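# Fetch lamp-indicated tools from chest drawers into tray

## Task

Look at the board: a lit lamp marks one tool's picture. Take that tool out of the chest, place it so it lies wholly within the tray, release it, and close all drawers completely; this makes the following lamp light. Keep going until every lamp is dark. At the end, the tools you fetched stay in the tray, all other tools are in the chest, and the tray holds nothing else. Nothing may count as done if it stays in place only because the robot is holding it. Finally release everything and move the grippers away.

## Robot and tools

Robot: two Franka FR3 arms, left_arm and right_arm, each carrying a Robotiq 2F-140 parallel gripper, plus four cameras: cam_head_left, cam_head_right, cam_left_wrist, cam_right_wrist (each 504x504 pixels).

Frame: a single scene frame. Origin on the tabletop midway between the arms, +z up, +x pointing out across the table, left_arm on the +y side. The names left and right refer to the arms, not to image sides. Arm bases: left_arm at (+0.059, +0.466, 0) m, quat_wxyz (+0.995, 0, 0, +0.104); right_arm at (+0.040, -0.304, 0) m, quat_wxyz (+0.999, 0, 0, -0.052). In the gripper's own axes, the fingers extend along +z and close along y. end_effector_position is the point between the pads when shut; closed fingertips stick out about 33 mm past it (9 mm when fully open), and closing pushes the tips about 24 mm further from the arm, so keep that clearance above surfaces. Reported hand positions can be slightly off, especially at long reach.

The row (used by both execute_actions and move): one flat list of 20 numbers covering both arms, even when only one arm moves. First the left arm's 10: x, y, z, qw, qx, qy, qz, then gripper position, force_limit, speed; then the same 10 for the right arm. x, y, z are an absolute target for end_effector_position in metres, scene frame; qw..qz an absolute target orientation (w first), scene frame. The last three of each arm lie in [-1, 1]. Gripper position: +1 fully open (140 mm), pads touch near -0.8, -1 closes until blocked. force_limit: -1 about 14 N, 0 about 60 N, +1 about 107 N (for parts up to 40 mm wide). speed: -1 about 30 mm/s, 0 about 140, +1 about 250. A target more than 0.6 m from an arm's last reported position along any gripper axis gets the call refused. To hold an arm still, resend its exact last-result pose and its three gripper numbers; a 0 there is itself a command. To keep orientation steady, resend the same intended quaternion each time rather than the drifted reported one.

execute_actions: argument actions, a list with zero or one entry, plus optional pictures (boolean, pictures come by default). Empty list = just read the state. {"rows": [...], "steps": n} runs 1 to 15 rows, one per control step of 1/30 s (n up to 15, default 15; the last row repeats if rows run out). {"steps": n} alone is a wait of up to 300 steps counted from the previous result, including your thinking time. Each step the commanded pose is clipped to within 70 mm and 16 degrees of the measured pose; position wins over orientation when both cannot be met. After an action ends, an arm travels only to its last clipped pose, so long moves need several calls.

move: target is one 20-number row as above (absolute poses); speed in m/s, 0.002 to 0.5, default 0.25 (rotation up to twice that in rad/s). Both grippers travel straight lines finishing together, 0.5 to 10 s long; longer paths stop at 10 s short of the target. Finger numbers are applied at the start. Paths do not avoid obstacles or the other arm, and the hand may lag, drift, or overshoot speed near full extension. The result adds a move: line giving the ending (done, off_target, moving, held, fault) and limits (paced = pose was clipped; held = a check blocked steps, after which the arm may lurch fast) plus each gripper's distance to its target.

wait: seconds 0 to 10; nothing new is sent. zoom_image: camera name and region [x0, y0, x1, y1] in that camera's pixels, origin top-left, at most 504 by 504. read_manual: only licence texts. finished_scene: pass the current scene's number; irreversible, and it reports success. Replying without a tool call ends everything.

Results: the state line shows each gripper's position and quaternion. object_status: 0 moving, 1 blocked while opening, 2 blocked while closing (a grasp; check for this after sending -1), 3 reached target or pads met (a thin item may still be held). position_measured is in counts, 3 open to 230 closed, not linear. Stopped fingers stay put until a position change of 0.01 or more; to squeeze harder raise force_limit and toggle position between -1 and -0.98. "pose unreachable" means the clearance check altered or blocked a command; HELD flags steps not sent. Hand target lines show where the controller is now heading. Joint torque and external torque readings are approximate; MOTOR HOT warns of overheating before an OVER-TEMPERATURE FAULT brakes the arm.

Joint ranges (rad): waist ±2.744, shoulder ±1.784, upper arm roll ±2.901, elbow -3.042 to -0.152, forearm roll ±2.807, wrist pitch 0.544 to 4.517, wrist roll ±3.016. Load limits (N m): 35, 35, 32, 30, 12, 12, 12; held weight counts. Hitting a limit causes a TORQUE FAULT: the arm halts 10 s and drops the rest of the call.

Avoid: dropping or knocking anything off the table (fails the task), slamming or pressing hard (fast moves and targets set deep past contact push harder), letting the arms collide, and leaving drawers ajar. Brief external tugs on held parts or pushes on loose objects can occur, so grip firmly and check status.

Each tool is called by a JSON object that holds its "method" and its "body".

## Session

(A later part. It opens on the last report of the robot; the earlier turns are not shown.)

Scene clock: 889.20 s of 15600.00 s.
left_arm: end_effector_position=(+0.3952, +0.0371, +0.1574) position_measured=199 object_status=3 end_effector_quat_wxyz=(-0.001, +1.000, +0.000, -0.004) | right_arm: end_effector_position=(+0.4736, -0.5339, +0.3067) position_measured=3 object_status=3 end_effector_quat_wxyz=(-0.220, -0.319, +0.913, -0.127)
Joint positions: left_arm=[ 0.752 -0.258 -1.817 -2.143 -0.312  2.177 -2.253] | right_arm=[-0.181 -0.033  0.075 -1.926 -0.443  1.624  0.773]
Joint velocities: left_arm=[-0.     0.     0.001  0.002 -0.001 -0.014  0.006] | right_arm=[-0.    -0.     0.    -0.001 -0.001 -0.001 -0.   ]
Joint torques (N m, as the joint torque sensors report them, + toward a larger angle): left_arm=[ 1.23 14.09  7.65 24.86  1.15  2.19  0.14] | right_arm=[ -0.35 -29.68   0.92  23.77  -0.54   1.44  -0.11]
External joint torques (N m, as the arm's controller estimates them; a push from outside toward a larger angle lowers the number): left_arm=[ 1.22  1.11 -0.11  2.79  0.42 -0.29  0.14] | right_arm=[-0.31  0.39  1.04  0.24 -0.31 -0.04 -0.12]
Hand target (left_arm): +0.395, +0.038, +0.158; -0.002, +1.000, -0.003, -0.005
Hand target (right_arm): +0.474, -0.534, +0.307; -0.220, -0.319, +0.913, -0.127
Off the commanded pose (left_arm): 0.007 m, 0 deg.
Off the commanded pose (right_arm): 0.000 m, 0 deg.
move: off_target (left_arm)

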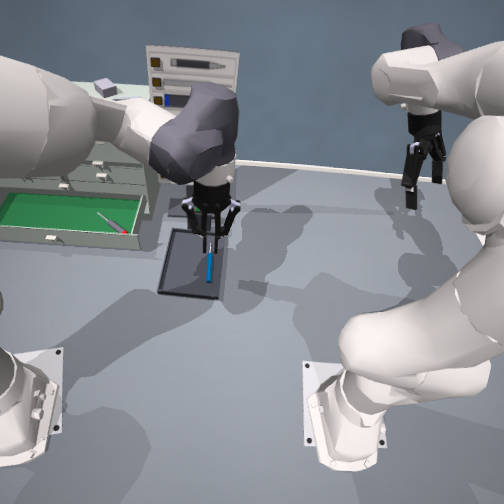

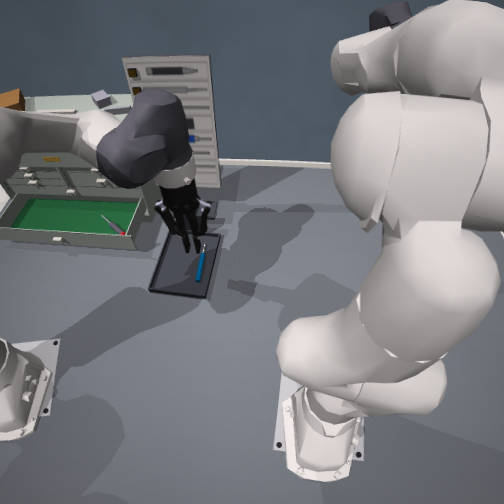

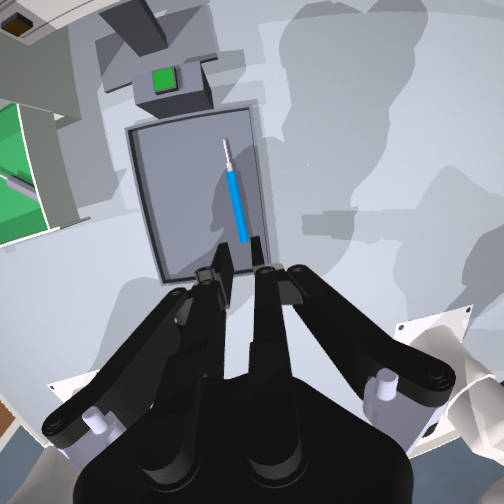

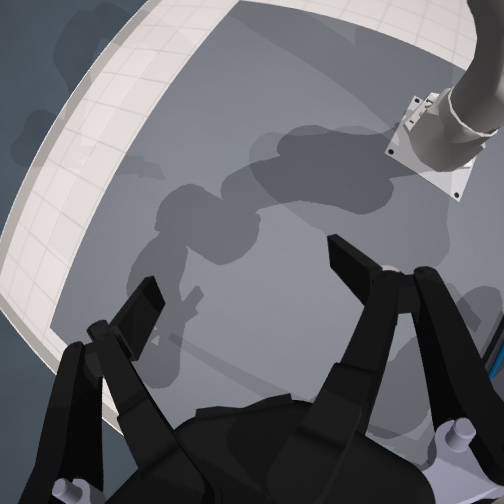

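{"method": "move", "body": {"target": [0.435,0.478,0.16,0,1,0,0,-0.12,0.3,-0.5,0.4736,-0.5339,0.3067,-0.220,-0.319,0.913,-0.127,1,0,0], "speed": 0.15}}

{"method": "move", "body": {"target": [0.438,0.478,0.085,0,0.9997,0,0.026,-0.12,0.3,-0.5,0.4736,-0.5339,0.3067,-0.220,-0.319,0.913,-0.127,1,0,0], "speed": 0.05}}

Scene clock: 900.67 s of 15600.00 s.
left_arm: end_effector_position=(+0.4304, +0.4665, +0.1620) position_measured=144 object_status=3 end_effector_quat_wxyz=(+0.018, +1.000, +0.006, -0.001) | right_arm: end_effector_position=(+0.4736, -0.5339, +0.3067) position_measured=3 object_status=3 end_effector_quat_wxyz=(-0.220, -0.319, +0.913, -0.127)
Joint positions: left_arm=[ 0.074 -0.481 -0.259 -2.697 -0.193  2.217 -1.415] | right_arm=[-0.181 -0.033  0.075 -1.926 -0.443  1.624  0.773]
Joint velocities: left_arm=[-0.     0.     0.    -0.001  0.002  0.002  0.027] | right_arm=[ 0.001 -0.    -0.001  0.001 -0.    -0.     0.   ]
Joint torques (N m, as the joint torque sensors report them, + toward a larger angle): left_arm=[ -1.87 -13.32   4.86  24.85   1.3    2.98   0.16] | right_arm=[ -0.36 -29.56   0.98  23.58  -0.52   1.52  -0.11]
External joint torques (N m, as the arm's controller estimates them; a push from outside toward a larger angle lowers the number): left_arm=[-1.89  0.02  2.51  2.31  0.63  0.48  0.16] | right_arm=[-0.35  0.66  1.06 -0.04 -0.29  0.03 -0.12]
Hand target (left_arm): +0.432, +0.467, +0.163; +0.017, +1.000, -0.001, +0.000
Hand target (right_arm): +0.474, -0.534, +0.307; -0.220, -0.319, +0.913, -0.127
Off the commanded pose (left_arm): 0.013 m, 2 deg.
Off the commanded pose (right_arm): 0.000 m, 0 deg.
After step 90, 4.80 s passed at rest.
move: off_target (left_arm)

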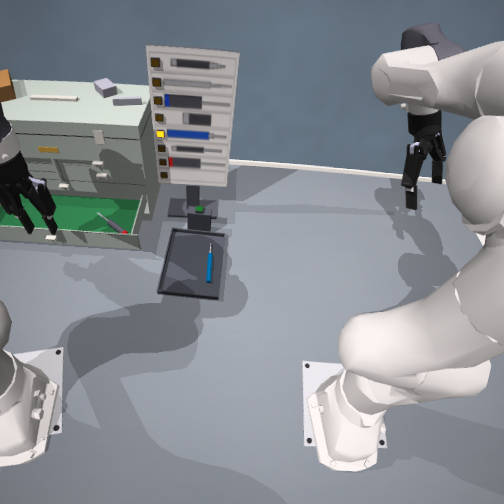

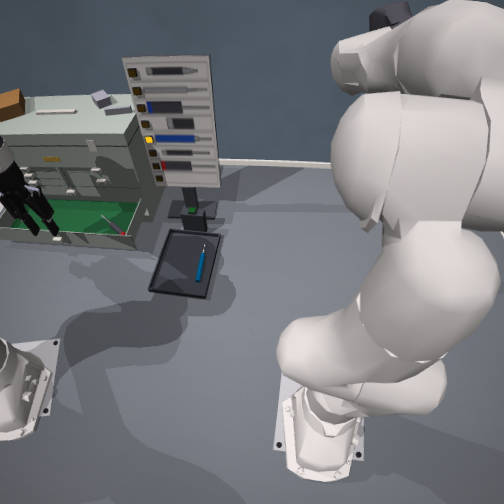

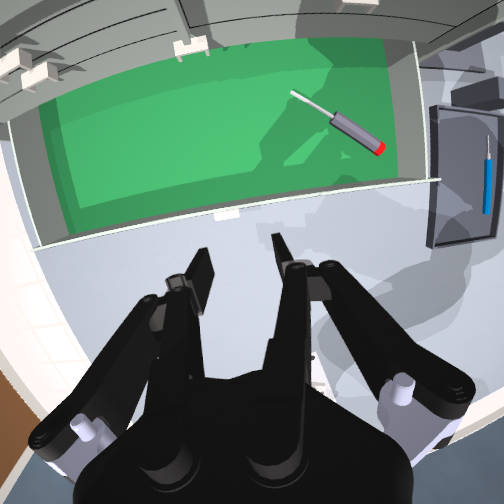

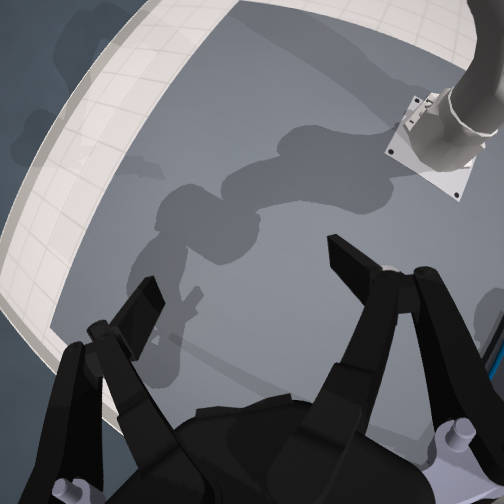

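Scene clock: 902.77 s of 15600.00 s.
left_arm: end_effector_position=(+0.4374, +0.4788, +0.0856) position_measured=144 object_status=3 end_effector_quat_wxyz=(-0.001, +1.000, -0.000, +0.025) | right_arm: end_effector_position=(+0.4736, -0.5339, +0.3067) position_measured=3 object_status=3 end_effector_quat_wxyz=(-0.220, -0.319, +0.913, -0.127)
Joint positions: left_arm=[ 0.092 -0.327 -0.297 -2.818 -0.165  2.548 -1.419] | right_arm=[-0.181 -0.033  0.075 -1.926 -0.443  1.624  0.773]
Joint velocities: left_arm=[-0.    -0.001 -0.    -0.     0.001  0.011 -0.003] | right_arm=[-0.001  0.     0.001  0.     0.    -0.001  0.003]
Joint torques (N m, as the joint torque sensors report them, + toward a larger angle): left_arm=[  1.09 -15.35   1.91  19.48   1.13   3.02  -0.23] | right_arm=[ -0.55 -29.72   1.15  23.64  -0.49   1.44  -0.07]
External joint torques (N m, as the arm's controller estimates them; a push from outside toward a larger angle lowers the number): left_arm=[ 1.08  0.41  0.2  -0.23  0.61  0.38 -0.23] | right_arm=[-0.61  0.46  1.17  0.02 -0.26 -0.06 -0.08]
Hand target (left_arm): +0.437, +0.480, +0.085; -0.002, +1.000, +0.001, +0.026
Hand target (right_arm): +0.474, -0.534, +0.307; -0.220, -0.319, +0.913, -0.127
Off the commanded pose (left_arm): 0.001 m, 0 deg.
Off the commanded pose (right_arm): 0.000 m, 0 deg.
move: done

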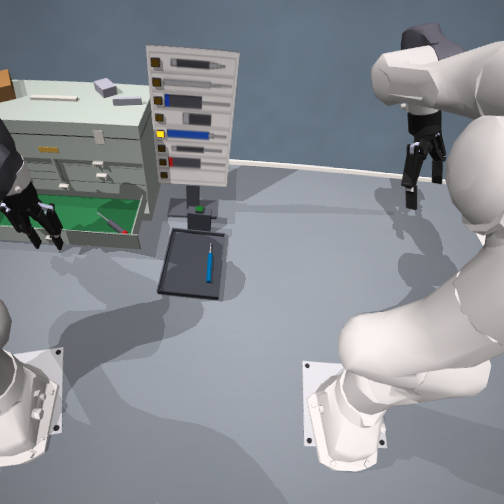

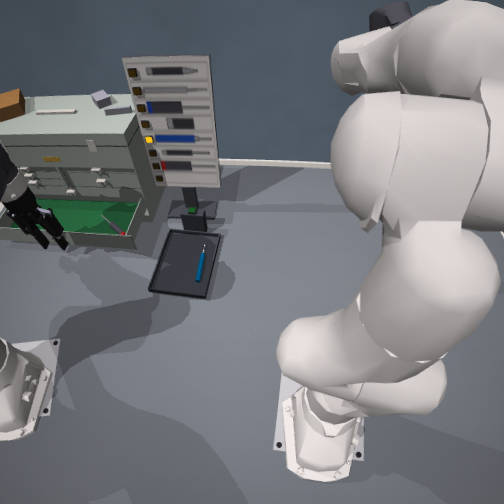

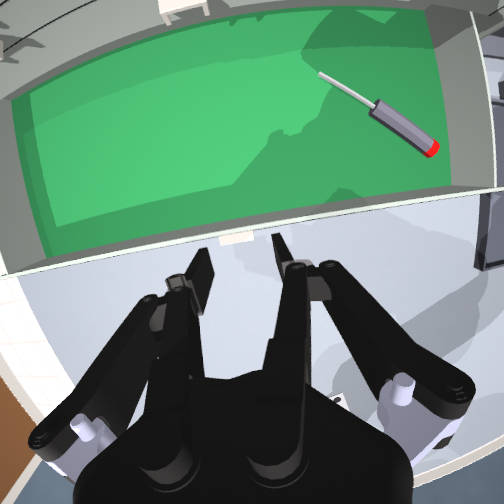

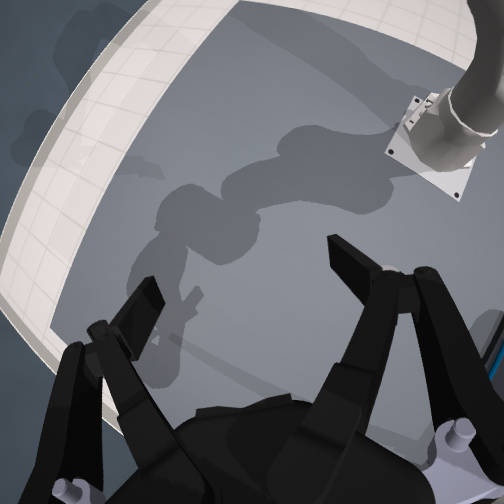

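{"method": "move", "body": {"target": [0.4445,0.478,0.083,0,0.9997,0,0.026,-0.12,0.3,-0.5,0.4736,-0.5339,0.3067,-0.220,-0.319,0.913,-0.127,1,0,0], "speed": 0.02}}

{"method": "move", "body": {"target": [0.4445,0.478,0.083,0,0.9997,0,0.026,-1,0.3,-0.5,0.4736,-0.5339,0.3067,-0.220,-0.319,0.913,-0.127,1,0,0], "speed": 0.02}}

{"method": "move", "body": {"target": [0.58,0.478,0.074,0,0.954,0,0.301,-1,0.3,-0.5,0.4736,-0.5339,0.3067,-0.220,-0.319,0.913,-0.127,1,0,0], "speed": 0.07}}

{"method": "move", "body": {"target": [0.596,0.478,0.073,0,0.954,0,0.301,-1,0.3,-0.5,0.4736,-0.5339,0.3067,-0.220,-0.319,0.913,-0.127,1,0,0], "speed": 0.02}}

Scene clock: 919.77 s of 15600.00 s.
left_arm: end_effector_position=(+0.4425, +0.4774, +0.0825) position_measured=144 object_status=3 end_effector_quat_wxyz=(+0.001, +1.000, -0.002, +0.024) | right_arm: end_effector_position=(+0.4736, -0.5339, +0.3067) position_measured=3 object_status=3 end_effector_quat_wxyz=(-0.220, -0.319, +0.913, -0.127)
Joint positions: left_arm=[ 0.093 -0.299 -0.297 -2.802 -0.161  2.557 -1.421] | right_arm=[-0.181 -0.033  0.075 -1.926 -0.443  1.624  0.773]
Joint velocities: left_arm=[-0.001  0.004  0.     0.003  0.002  0.006 -0.002] | right_arm=[-0.001 -0.001 -0.     0.001  0.001 -0.    -0.001]
Joint torques (N m, as the joint torque sensors report them, + toward a larger angle): left_arm=[  1.36 -15.97   1.72  21.35   1.1    3.01  -0.15] | right_arm=[ -0.6  -29.39   0.67  23.76  -0.5    1.44  -0.12]
External joint torques (N m, as the arm's controller estimates them; a push from outside toward a larger angle lowers the number): left_arm=[ 1.35  0.58  0.12  1.8   0.59  0.38 -0.16] | right_arm=[-0.53  0.75  0.81  0.17 -0.27 -0.04 -0.13]
Hand target (left_arm): +0.444, +0.478, +0.083; -0.000, +1.000, +0.000, +0.026
Hand target (right_arm): +0.474, -0.534, +0.307; -0.220, -0.319, +0.913, -0.127
Off the commanded pose (left_arm): 0.002 m, 0 deg.
Off the commanded pose (right_arm): 0.000 m, 0 deg.
After step 90, 13.30 s passed at rest.
move: done

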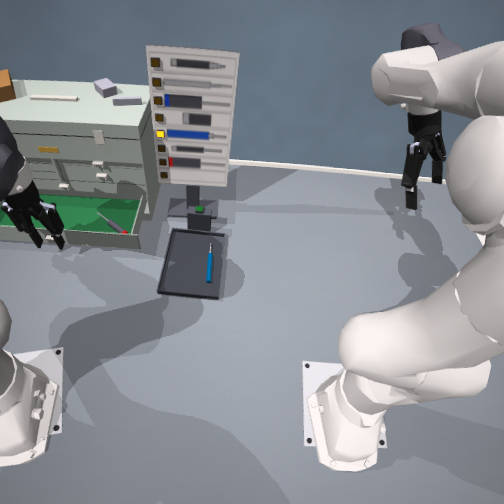

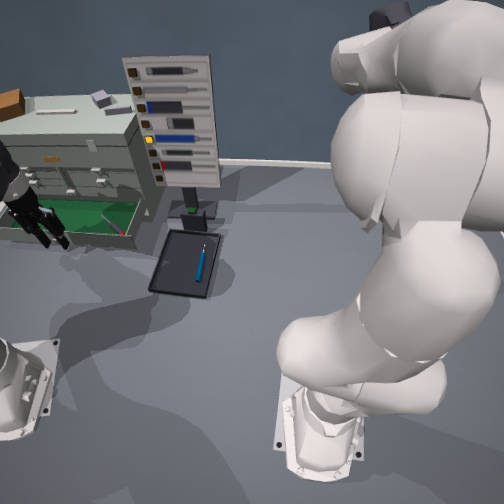

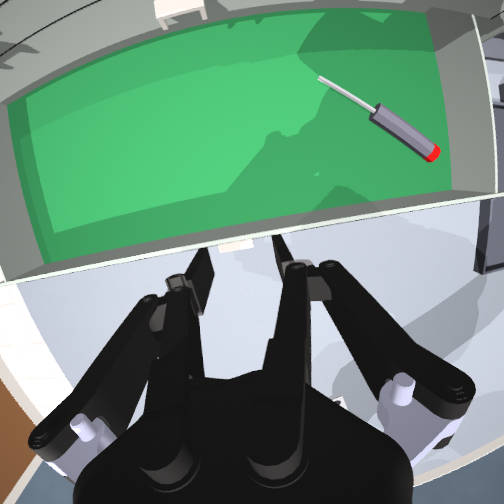

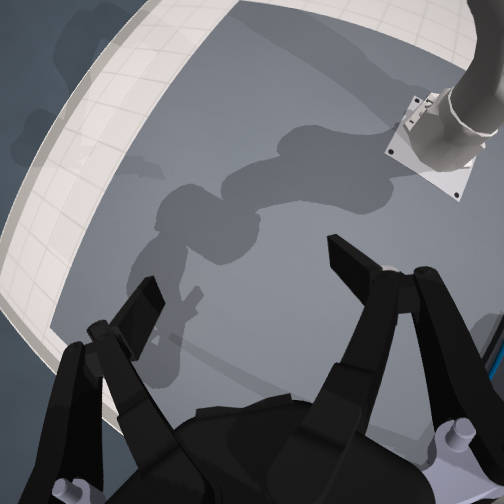

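Scene clock: 920.47 s of 15600.00 s.
left_arm: end_effector_position=(+0.4430, +0.4793, +0.0829) position_measured=194 object_status=2 end_effector_quat_wxyz=(+0.000, +1.000, +0.000, +0.025) | right_arm: end_effector_position=(+0.4736, -0.5339, +0.3067) position_measured=3 object_status=3 end_effector_quat_wxyz=(-0.220, -0.319, +0.913, -0.127)
Joint positions: left_arm=[ 0.096 -0.3   -0.296 -2.802 -0.159  2.558 -1.422] | right_arm=[-0.181 -0.033  0.075 -1.926 -0.443  1.624  0.773]
Joint velocities: left_arm=[ 0.001 -0.001 -0.     0.001 -0.001  0.001  0.   ] | right_arm=[ 0.001  0.     0.001 -0.     0.    -0.     0.001]
Joint torques (N m, as the joint torque sensors report them, + toward a larger angle): left_arm=[ -0.56 -16.2    0.94  21.63   0.61   3.25  -0.13] | right_arm=[ -0.16 -29.56   0.92  23.63  -0.55   1.51  -0.14]
External joint torques (N m, as the arm's controller estimates them; a push from outside toward a larger angle lowers the number): left_arm=[-0.61  0.39 -0.7   1.97  0.09  0.6  -0.13] | right_arm=[-0.22  0.63  0.94  0.02 -0.33  0.01 -0.15]
Hand target (left_arm): +0.444, +0.478, +0.083; +0.000, +1.000, +0.000, +0.026
Hand target (right_arm): +0.474, -0.534, +0.307; -0.220, -0.319, +0.913, -0.127
Off the commanded pose (left_arm): 0.002 m, 0 deg.
Off the commanded pose (right_arm): 0.000 m, 0 deg.
move: done

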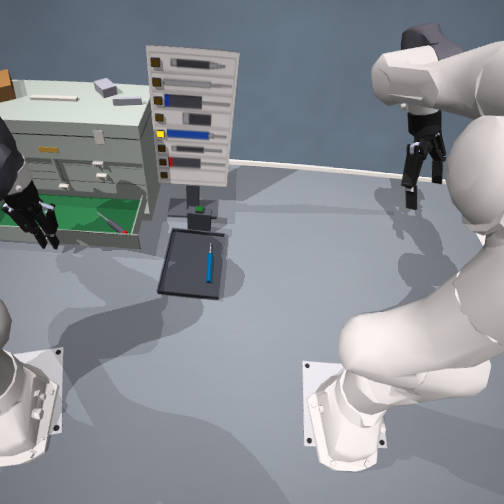

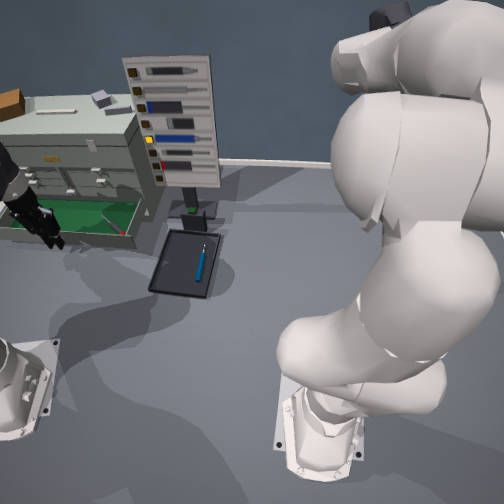

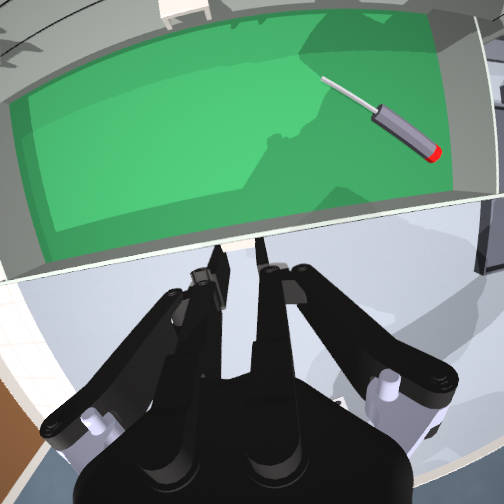

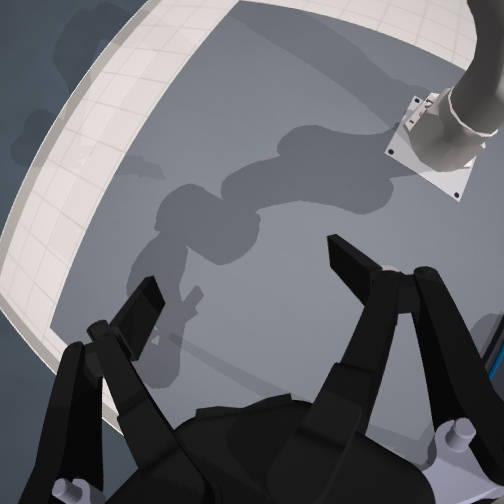

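Scene clock: 925.13 s of 15600.00 s.
left_arm: end_effector_position=(+0.5801, +0.4794, +0.0702) position_measured=195 object_status=2 end_effector_quat_wxyz=(-0.006, +0.955, -0.014, +0.297) | right_arm: end_effector_position=(+0.4736, -0.5339, +0.3067) position_measured=3 object_status=3 end_effector_quat_wxyz=(-0.220, -0.319, +0.913, -0.127)
Joint positions: left_arm=[-0.11   0.082 -0.048 -2.85   0.058  3.534 -1.551] | right_arm=[-0.181 -0.033  0.075 -1.926 -0.443  1.624  0.773]
Joint velocities: left_arm=[ 0.034  0.002 -0.01   0.     0.058  0.006 -0.064] | right_arm=[-0.002 -0.    -0.    -0.001 -0.001 -0.002 -0.002]
Joint torques (N m, as the joint torque sensors report them, + toward a larger angle): left_arm=[  3.6  -25.21   2.24  15.01  -0.17   4.41  -0.29] | right_arm=[ -0.34 -29.45   0.66  23.52  -0.49   1.48  -0.12]
External joint torques (N m, as the arm's controller estimates them; a push from outside toward a larger angle lowers the number): left_arm=[ 3.72 -0.88  2.37  1.28 -0.3   0.93 -0.29] | right_arm=[-0.23  0.82  0.84 -0.14 -0.25 -0.01 -0.12]
Hand target (left_arm): +0.581, +0.483, +0.072; -0.003, +0.954, -0.001, +0.300
Hand target (right_arm): +0.474, -0.534, +0.307; -0.220, -0.319, +0.913, -0.127
Off the commanded pose (left_arm): 0.004 m, 2 deg.
Off the commanded pose (right_arm): 0.000 m, 0 deg.
move: off_target (left_arm)

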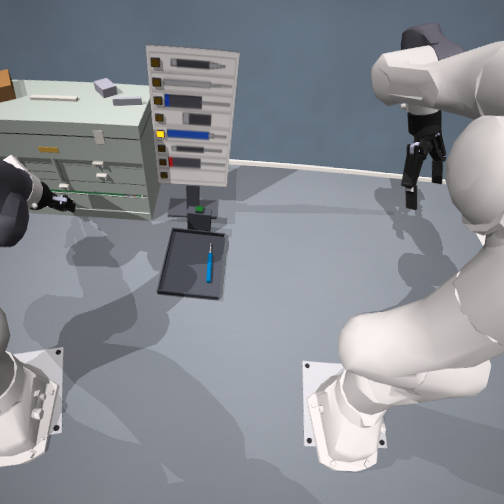

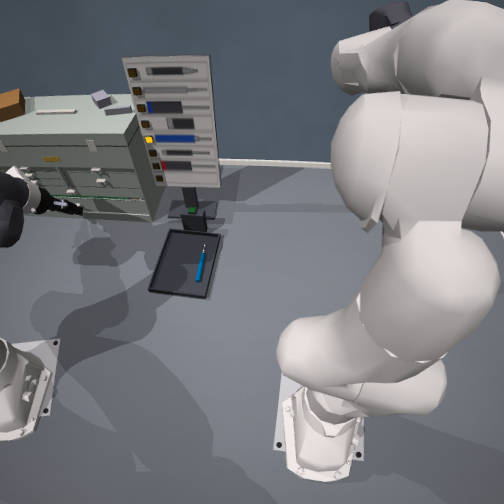

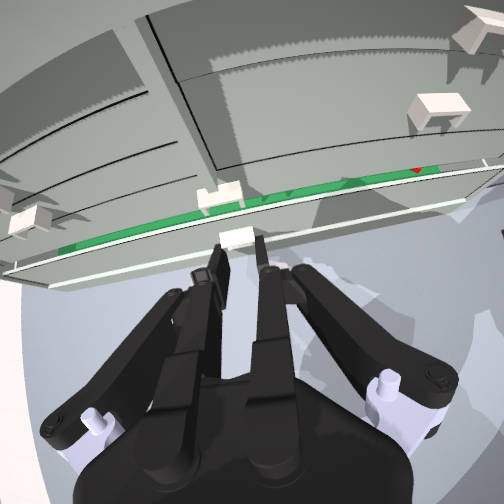

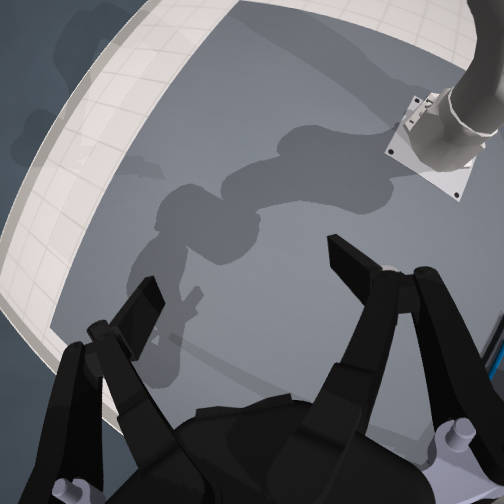

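Scene clock: 926.17 s of 15600.00 s.
left_arm: end_effector_position=(+0.5917, +0.4787, +0.0702) position_measured=195 object_status=2 end_effector_quat_wxyz=(-0.003, +0.955, -0.006, +0.297) | right_arm: end_effector_position=(+0.4736, -0.5339, +0.3067) position_measured=3 object_status=3 end_effector_quat_wxyz=(-0.220, -0.319, +0.913, -0.127)
Joint positions: left_arm=[-0.109  0.104 -0.051 -2.815  0.058  3.521 -1.569] | right_arm=[-0.181 -0.033  0.075 -1.926 -0.443  1.624  0.773]
Joint velocities: left_arm=[ 0.002  0.001 -0.002  0.002 -0.002 -0.001 -0.009] | right_arm=[-0.    -0.001  0.    -0.     0.001  0.001 -0.   ]
Joint torques (N m, as the joint torque sensors report them, + toward a larger angle): left_arm=[  1.23 -24.82  -1.88  19.56   0.17   3.87  -0.54] | right_arm=[ -0.28 -29.98   0.77  23.45  -0.5    1.43  -0.13]
External joint torques (N m, as the arm's controller estimates them; a push from outside toward a larger angle lowers the number): left_arm=[ 1.19  0.41 -1.87  5.61  0.01  0.4  -0.55] | right_arm=[-0.18  0.18  0.94 -0.14 -0.27 -0.05 -0.14]
Hand target (left_arm): +0.596, +0.478, +0.073; -0.000, +0.954, -0.000, +0.301
Hand target (right_arm): +0.474, -0.534, +0.307; -0.220, -0.319, +0.913, -0.127
Off the commanded pose (left_arm): 0.005 m, 1 deg.
Off the commanded pose (right_arm): 0.000 m, 0 deg.
move: off_target (left_arm)

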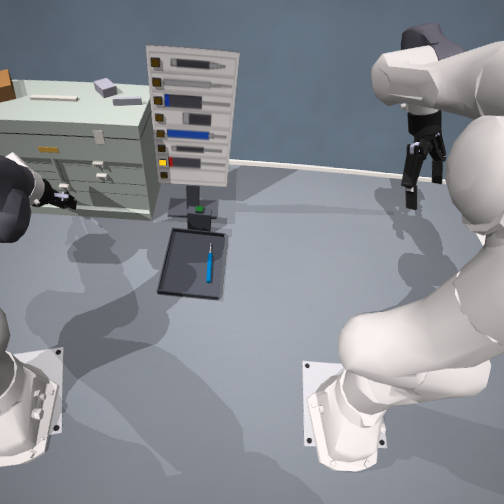

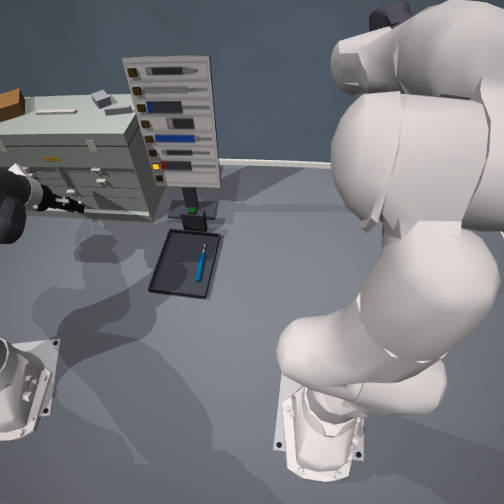

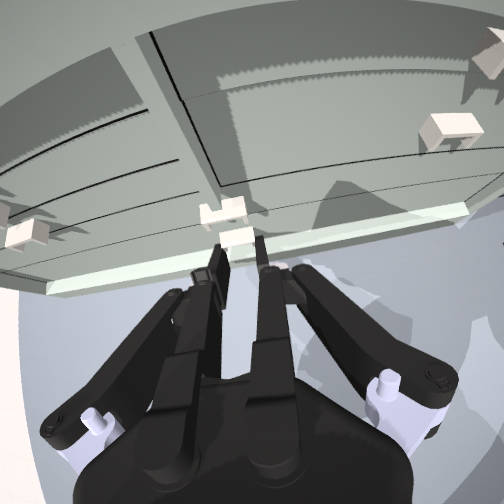

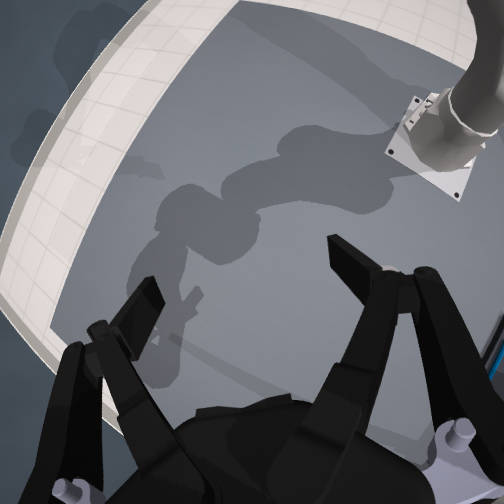

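{"method": "move", "body": {"target": [0.435,0.479,0.082,0,0.9997,0,0.026,-1,0.3,-0.5,0.4736,-0.5339,0.3067,-0.220,-0.319,0.913,-0.127,1,0,0], "speed": 0.06}}

{"method": "move", "body": {"target": [0.433,0.478,0.085,0,0.9997,0,0.026,-0.12,0.3,-0.5,0.4736,-0.5339,0.3067,-0.220,-0.319,0.913,-0.127,1,0,0], "speed": 0.005}}

{"method": "move", "body": {"target": [0.432,0.478,0.18,0,1,0,0,-0.12,0.3,-0.5,0.4736,-0.5339,0.3067,-0.220,-0.319,0.913,-0.127,1,0,0], "speed": 0.1}}

{"method": "move", "body": {"target": [0.46,0.30,0.18,0,1,0,0,-0.12,0.3,-0.5,0.4736,-0.5339,0.3067,-0.220,-0.319,0.913,-0.127,1,0,0], "speed": 0.1}}

{"method": "zoom_image", "body": {"camera": "cam_head_left", "region": [140,40,250,190]}}

Scene clock: 944.23 s of 15600.00 s.
left_arm: end_effector_position=(+0.4340, +0.4785, +0.0823) position_measured=195 object_status=2 end_effector_quat_wxyz=(+0.003, +1.000, +0.003, +0.028) | right_arm: end_effector_position=(+0.4736, -0.5339, +0.3067) position_measured=3 object_status=3 end_effector_quat_wxyz=(-0.220, -0.319, +0.913, -0.127)
Joint positions: left_arm=[-0.29  -0.323  0.134 -2.838  0.063  2.573 -1.583] | right_arm=[-0.181 -0.033  0.075 -1.926 -0.443  1.624  0.773]
Joint velocities: left_arm=[-0.001 -0.002  0.     0.005 -0.001 -0.018 -0.001] | right_arm=[-0.     0.001 -0.001  0.001  0.001  0.    -0.001]
Joint torques (N m, as the joint torque sensors report them, + toward a larger angle): left_arm=[ -4.87 -19.55  -4.87  22.01  -0.34   1.64  -0.32] | right_arm=[  0.15 -29.8    1.21  23.9   -0.5    1.51  -0.17]
External joint torques (N m, as the arm's controller estimates them; a push from outside toward a larger angle lowers the number): left_arm=[-4.83 -3.6  -3.63  2.17 -0.86 -1.02 -0.33] | right_arm=[ 0.13  0.39  1.27  0.25 -0.27  0.01 -0.18]
Hand target (left_arm): +0.433, +0.473, +0.083; +0.003, +1.000, -0.000, +0.026
Hand target (right_arm): +0.474, -0.534, +0.307; -0.220, -0.319, +0.913, -0.127
Off the commanded pose (left_arm): 0.001 m, 1 deg.
Off the commanded pose (right_arm): 0.000 m, 0 deg.
After step 90, 10.10 s passed at rest.
move: done

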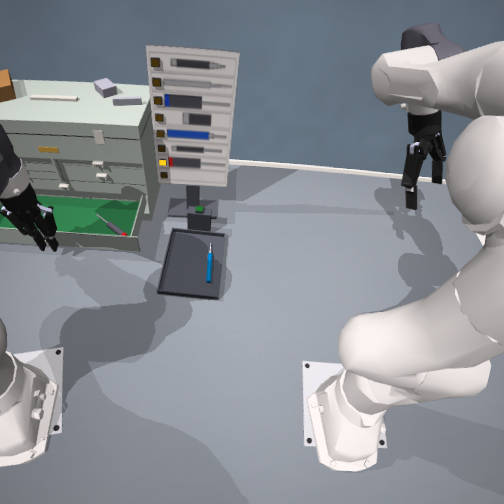

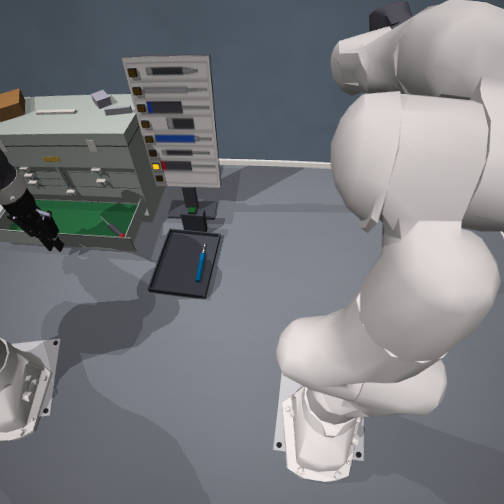

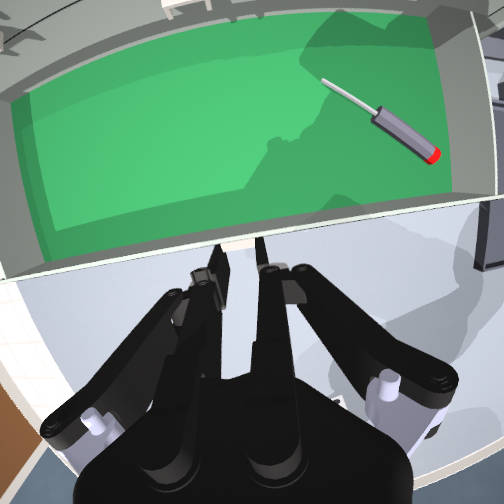

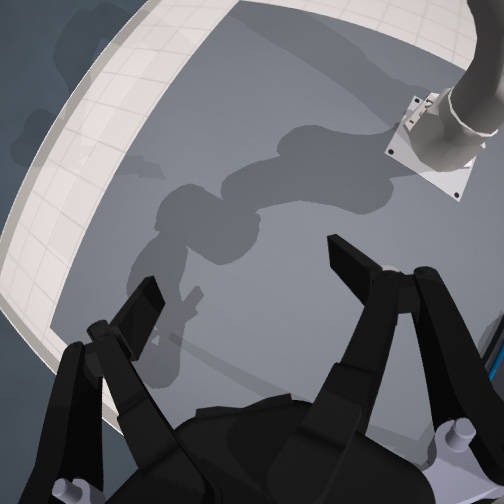

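Scene clock: 945.47 s of 15600.00 s.
left_arm: end_effector_position=(+0.4327, +0.4774, +0.0841) position_measured=144 object_status=3 end_effector_quat_wxyz=(+0.001, +1.000, -0.001, +0.026) | right_arm: end_effector_position=(+0.4736, -0.5339, +0.3067) position_measured=3 object_status=3 end_effector_quat_wxyz=(-0.220, -0.319, +0.913, -0.127)
Joint positions: left_arm=[-0.29  -0.33   0.128 -2.837  0.068  2.561 -1.584] | right_arm=[-0.181 -0.033  0.075 -1.926 -0.443  1.624  0.773]
Joint velocities: left_arm=[ 0.    -0.     0.     0.001 -0.    -0.004 -0.001] | right_arm=[ 0.001 -0.001 -0.001 -0.001 -0.001  0.     0.001]
Joint torques (N m, as the joint torque sensors report them, + toward a larger angle): left_arm=[  1.16 -17.33  -1.18  21.87   1.07   2.2   -0.08] | right_arm=[  0.05 -29.69   0.83  23.85  -0.44   1.48  -0.11]
External joint torques (N m, as the arm's controller estimates them; a push from outside toward a larger angle lowers the number): left_arm=[ 1.12 -1.46 -0.03  1.94  0.56 -0.46 -0.08] | right_arm=[ 0.06  0.5   0.91  0.27 -0.21  0.   -0.12]
Hand target (left_arm): +0.433, +0.478, +0.085; -0.000, +1.000, +0.000, +0.026
Hand target (right_arm): +0.474, -0.534, +0.307; -0.220, -0.319, +0.913, -0.127
Off the commanded pose (left_arm): 0.001 m, 0 deg.
Off the commanded pose (right_arm): 0.000 m, 0 deg.
move: done

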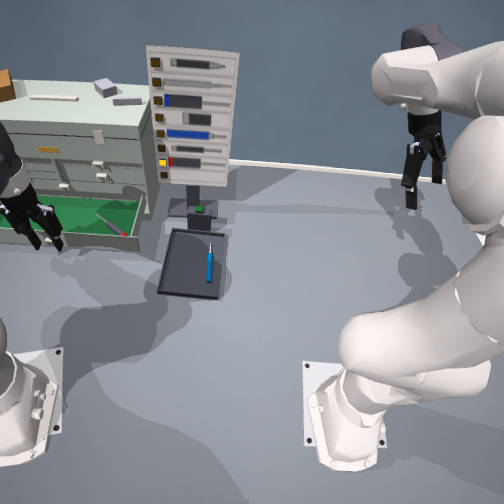

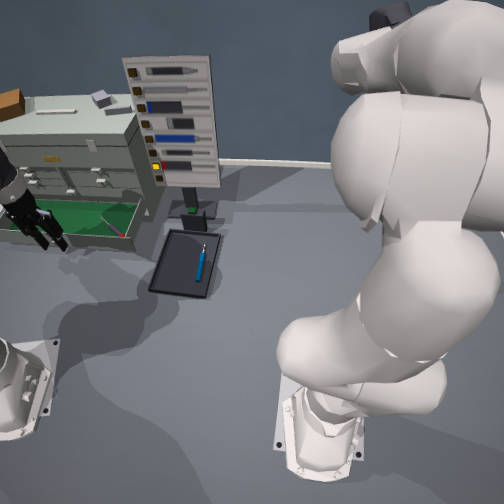

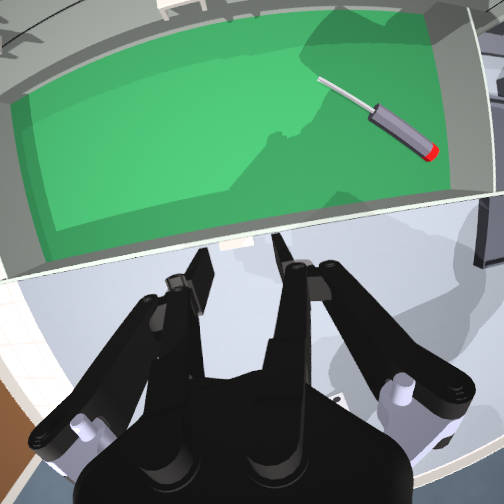

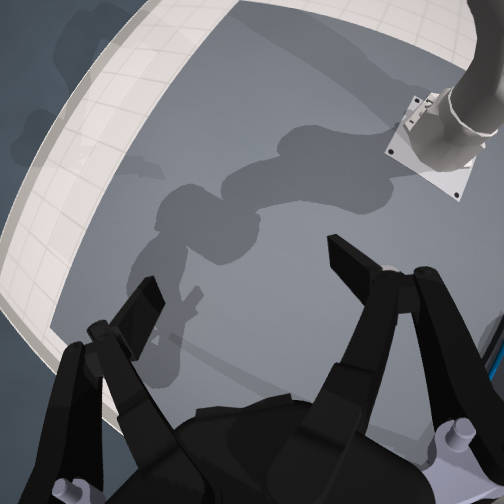

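Scene clock: 947.03 s of 15600.00 s.
left_arm: end_effector_position=(+0.4328, +0.4782, +0.1787) position_measured=144 object_status=3 end_effector_quat_wxyz=(+0.001, +1.000, -0.002, +0.001) | right_arm: end_effector_position=(+0.4736, -0.5339, +0.3067) position_measured=3 object_status=3 end_effector_quat_wxyz=(-0.220, -0.319, +0.913, -0.127)
Joint positions: left_arm=[-0.29  -0.492  0.115 -2.673  0.063  2.184 -1.584] | right_arm=[-0.181 -0.033  0.075 -1.926 -0.443  1.624  0.773]
Joint velocities: left_arm=[-0.     0.     0.001  0.    -0.    -0.012 -0.   ] | right_arm=[ 0.    -0.001  0.    -0.001 -0.001 -0.     0.001]
Joint torques (N m, as the joint torque sensors report them, + toward a larger angle): left_arm=[ -1.23 -15.43  -1.77  25.61   0.21   2.19  -0.12] | right_arm=[ -0.25 -29.68   0.7   23.84  -0.51   1.45  -0.09]
External joint torques (N m, as the arm's controller estimates them; a push from outside toward a larger angle lowers the number): left_arm=[-1.28 -1.78 -0.06  2.34 -0.51 -0.35 -0.12] | right_arm=[-0.29  0.37  0.73  0.33 -0.29 -0.03 -0.09]
Hand target (left_arm): +0.432, +0.477, +0.180; +0.002, +1.000, -0.002, -0.000
Hand target (right_arm): +0.474, -0.534, +0.307; -0.220, -0.319, +0.913, -0.127
Off the commanded pose (left_arm): 0.002 m, 0 deg.
Off the commanded pose (right_arm): 0.000 m, 0 deg.
move: done

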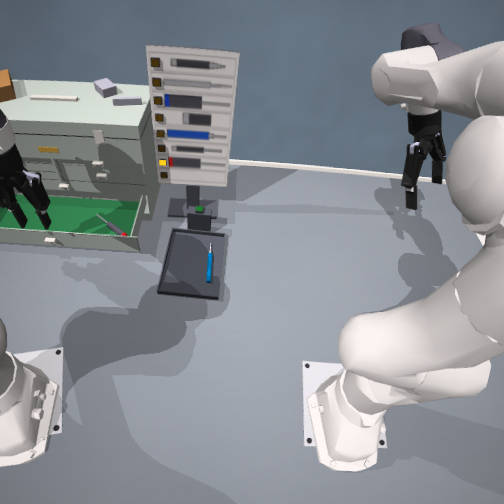

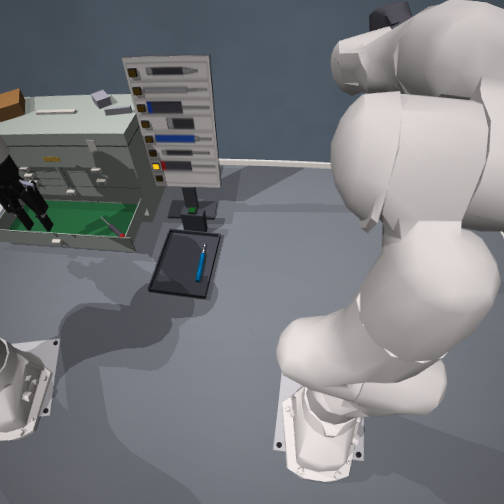

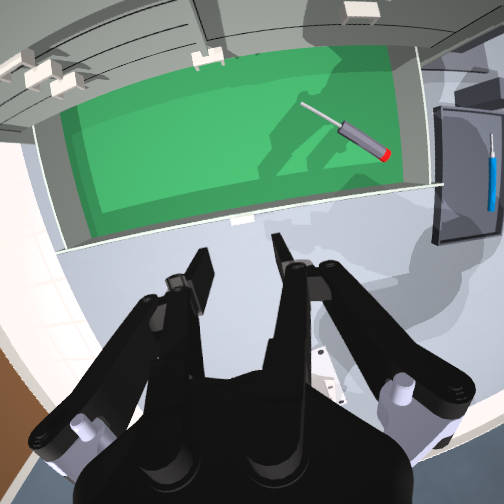

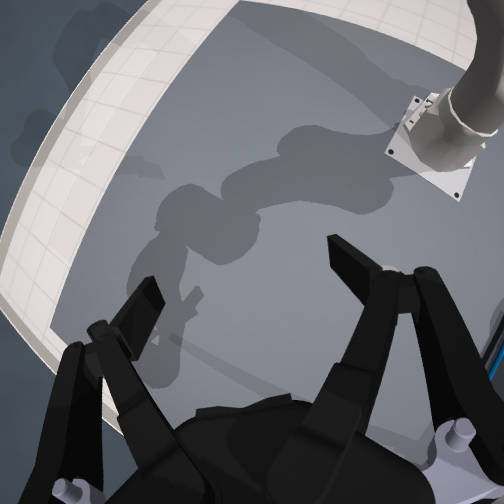

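Scene clock: 949.43 s of 15600.00 s.
left_arm: end_effector_position=(+0.4594, +0.3059, +0.1810) position_measured=144 object_status=3 end_effector_quat_wxyz=(-0.007, +1.000, -0.006, -0.001) | right_arm: end_effector_position=(+0.4736, -0.5339, +0.3067) position_measured=3 object_status=3 end_effector_quat_wxyz=(-0.220, -0.319, +0.913, -0.127)
Joint positions: left_arm=[-0.366 -0.303 -0.224 -2.495 -0.066  2.191 -1.892] | right_arm=[-0.181 -0.033  0.075 -1.926 -0.443  1.624  0.773]
Joint velocities: left_arm=[-0.     0.    -0.    -0.     0.    -0.001 -0.031] | right_arm=[-0.001  0.     0.001  0.001 -0.001 -0.     0.001]
Joint torques (N m, as the joint torque sensors report them, + toward a larger angle): left_arm=[  0.98 -19.68   1.63  25.26   0.28   2.69  -0.18] | right_arm=[ -0.19 -29.67   0.13  23.49  -0.51   1.51  -0.13]
External joint torques (N m, as the arm's controller estimates them; a push from outside toward a larger angle lowers the number): left_arm=[ 1.04  0.07  0.2   2.33 -0.45  0.2  -0.18] | right_arm=[-0.11  0.59  0.27 -0.2  -0.27  0.01 -0.14]
Hand target (left_arm): +0.460, +0.305, +0.181; -0.006, +1.000, +0.001, -0.001
Hand target (right_arm): +0.474, -0.534, +0.307; -0.220, -0.319, +0.913, -0.127
Off the commanded pose (left_arm): 0.006 m, 1 deg.
Off the commanded pose (right_arm): 0.000 m, 0 deg.
move: off_target (left_arm)

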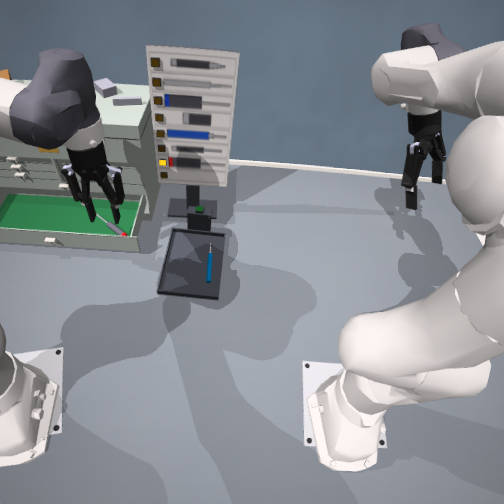

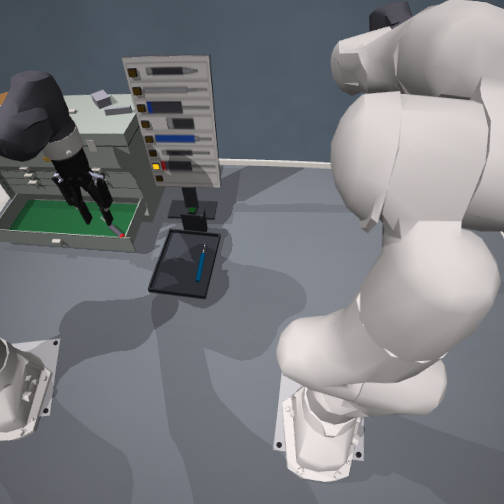

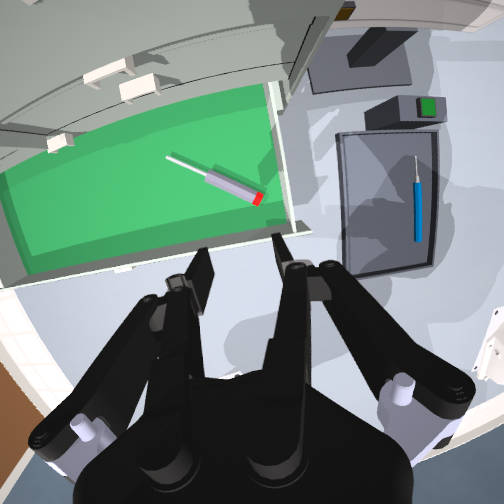

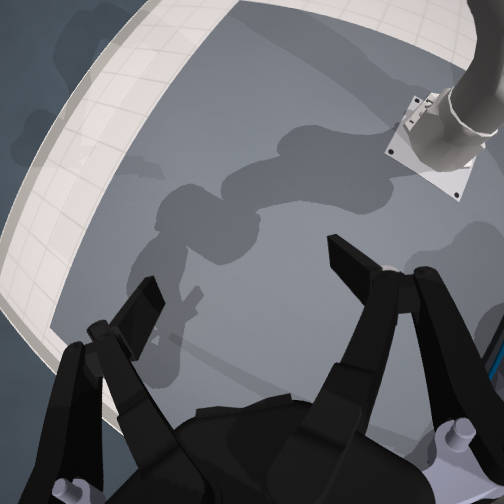

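Region (140, 40, 250, 190) of cam_head_left's 504x504 image, scaled by 3.360, with more detail than that image has; it fills the left 370 columns of this view, and the rest is white.

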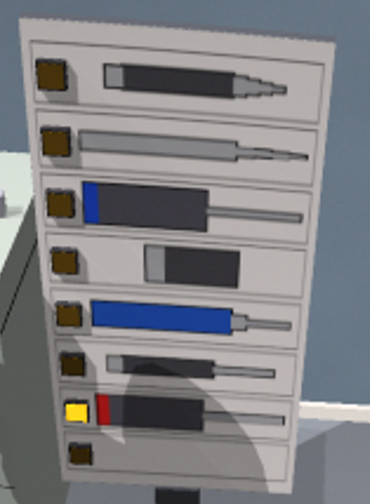

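{"method": "move", "body": {"target": [0.503,0.313,0.15,-0.0816,0.870,0.462,0.154,-0.2,0,-0.5,0.4736,-0.5339,0.3067,-0.220,-0.319,0.913,-0.127,1,0,0], "speed": 0.12}}

Scene clock: 979.10 s of 15600.00 s.
left_arm: end_effector_position=(+0.5048, +0.3174, +0.1501) position_measured=154 object_status=3 end_effector_quat_wxyz=(-0.083, +0.870, +0.460, +0.160) | right_arm: end_effector_position=(+0.4736, -0.5339, +0.3067) position_measured=3 object_status=3 end_effector_quat_wxyz=(-0.220, -0.319, +0.913, -0.127)
Joint positions: left_arm=[ 0.446 -0.398 -1.153 -2.506 -0.005  2.385 -3.017] | right_arm=[-0.181 -0.033  0.075 -1.926 -0.443  1.624  0.773]
Joint velocities: left_arm=[ 0.008 -0.002 -0.006  0.001 -0.009 -0.004 -0.015] | right_arm=[ 0.001  0.001 -0.    -0.001 -0.     0.001  0.   ]
Joint torques (N m, as the joint torque sensors report them, + toward a larger angle): left_arm=[ 1.03 -5.68  9.3  21.5   0.08  2.06 -0.13] | right_arm=[  0.14 -30.34   0.67  23.5   -0.52   1.48  -0.11]
External joint torques (N m, as the arm's controller estimates them; a push from outside toward a larger angle lowers the number): left_arm=[ 1.01 -1.71 -0.18  1.08 -0.48 -0.34 -0.14] | right_arm=[ 0.11 -0.29  0.72 -0.01 -0.3   0.   -0.12]
Hand target (left_arm): +0.505, +0.318, +0.151; -0.082, +0.867, +0.465, +0.160
Hand target (right_arm): +0.474, -0.534, +0.307; -0.220, -0.319, +0.913, -0.127
Off the commanded pose (left_arm): 0.005 m, 1 deg.
Off the commanded pose (right_arm): 0.000 m, 0 deg.
joint sent to its limit (left arm) — the command would take joint 7 (wrist roll) past its lower limit, so that joint was sent only as far as its limit.
After step 90, 21.80 s passed at rest.
move: off_target (left_arm)

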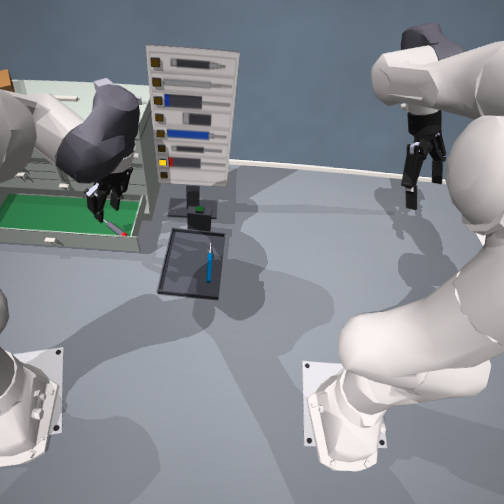

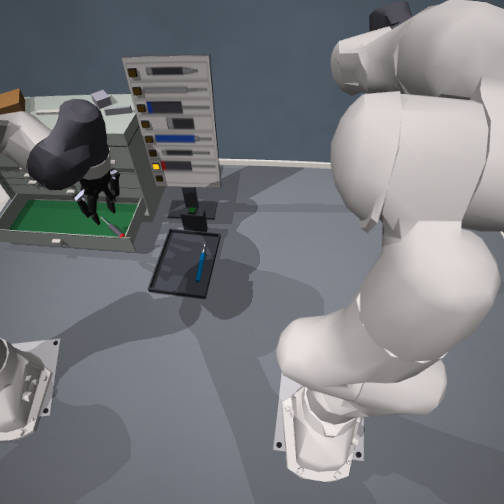

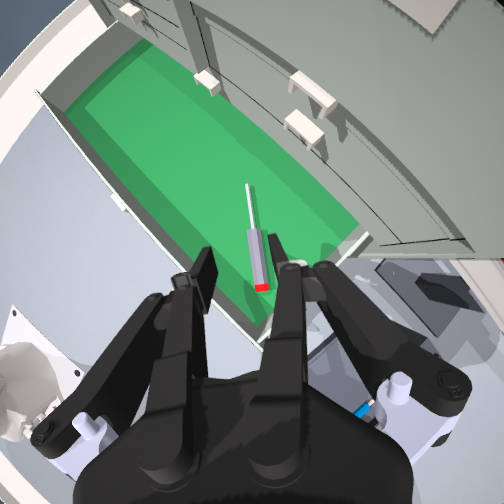

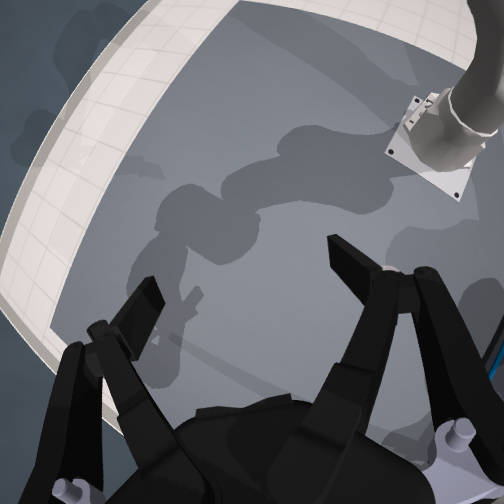

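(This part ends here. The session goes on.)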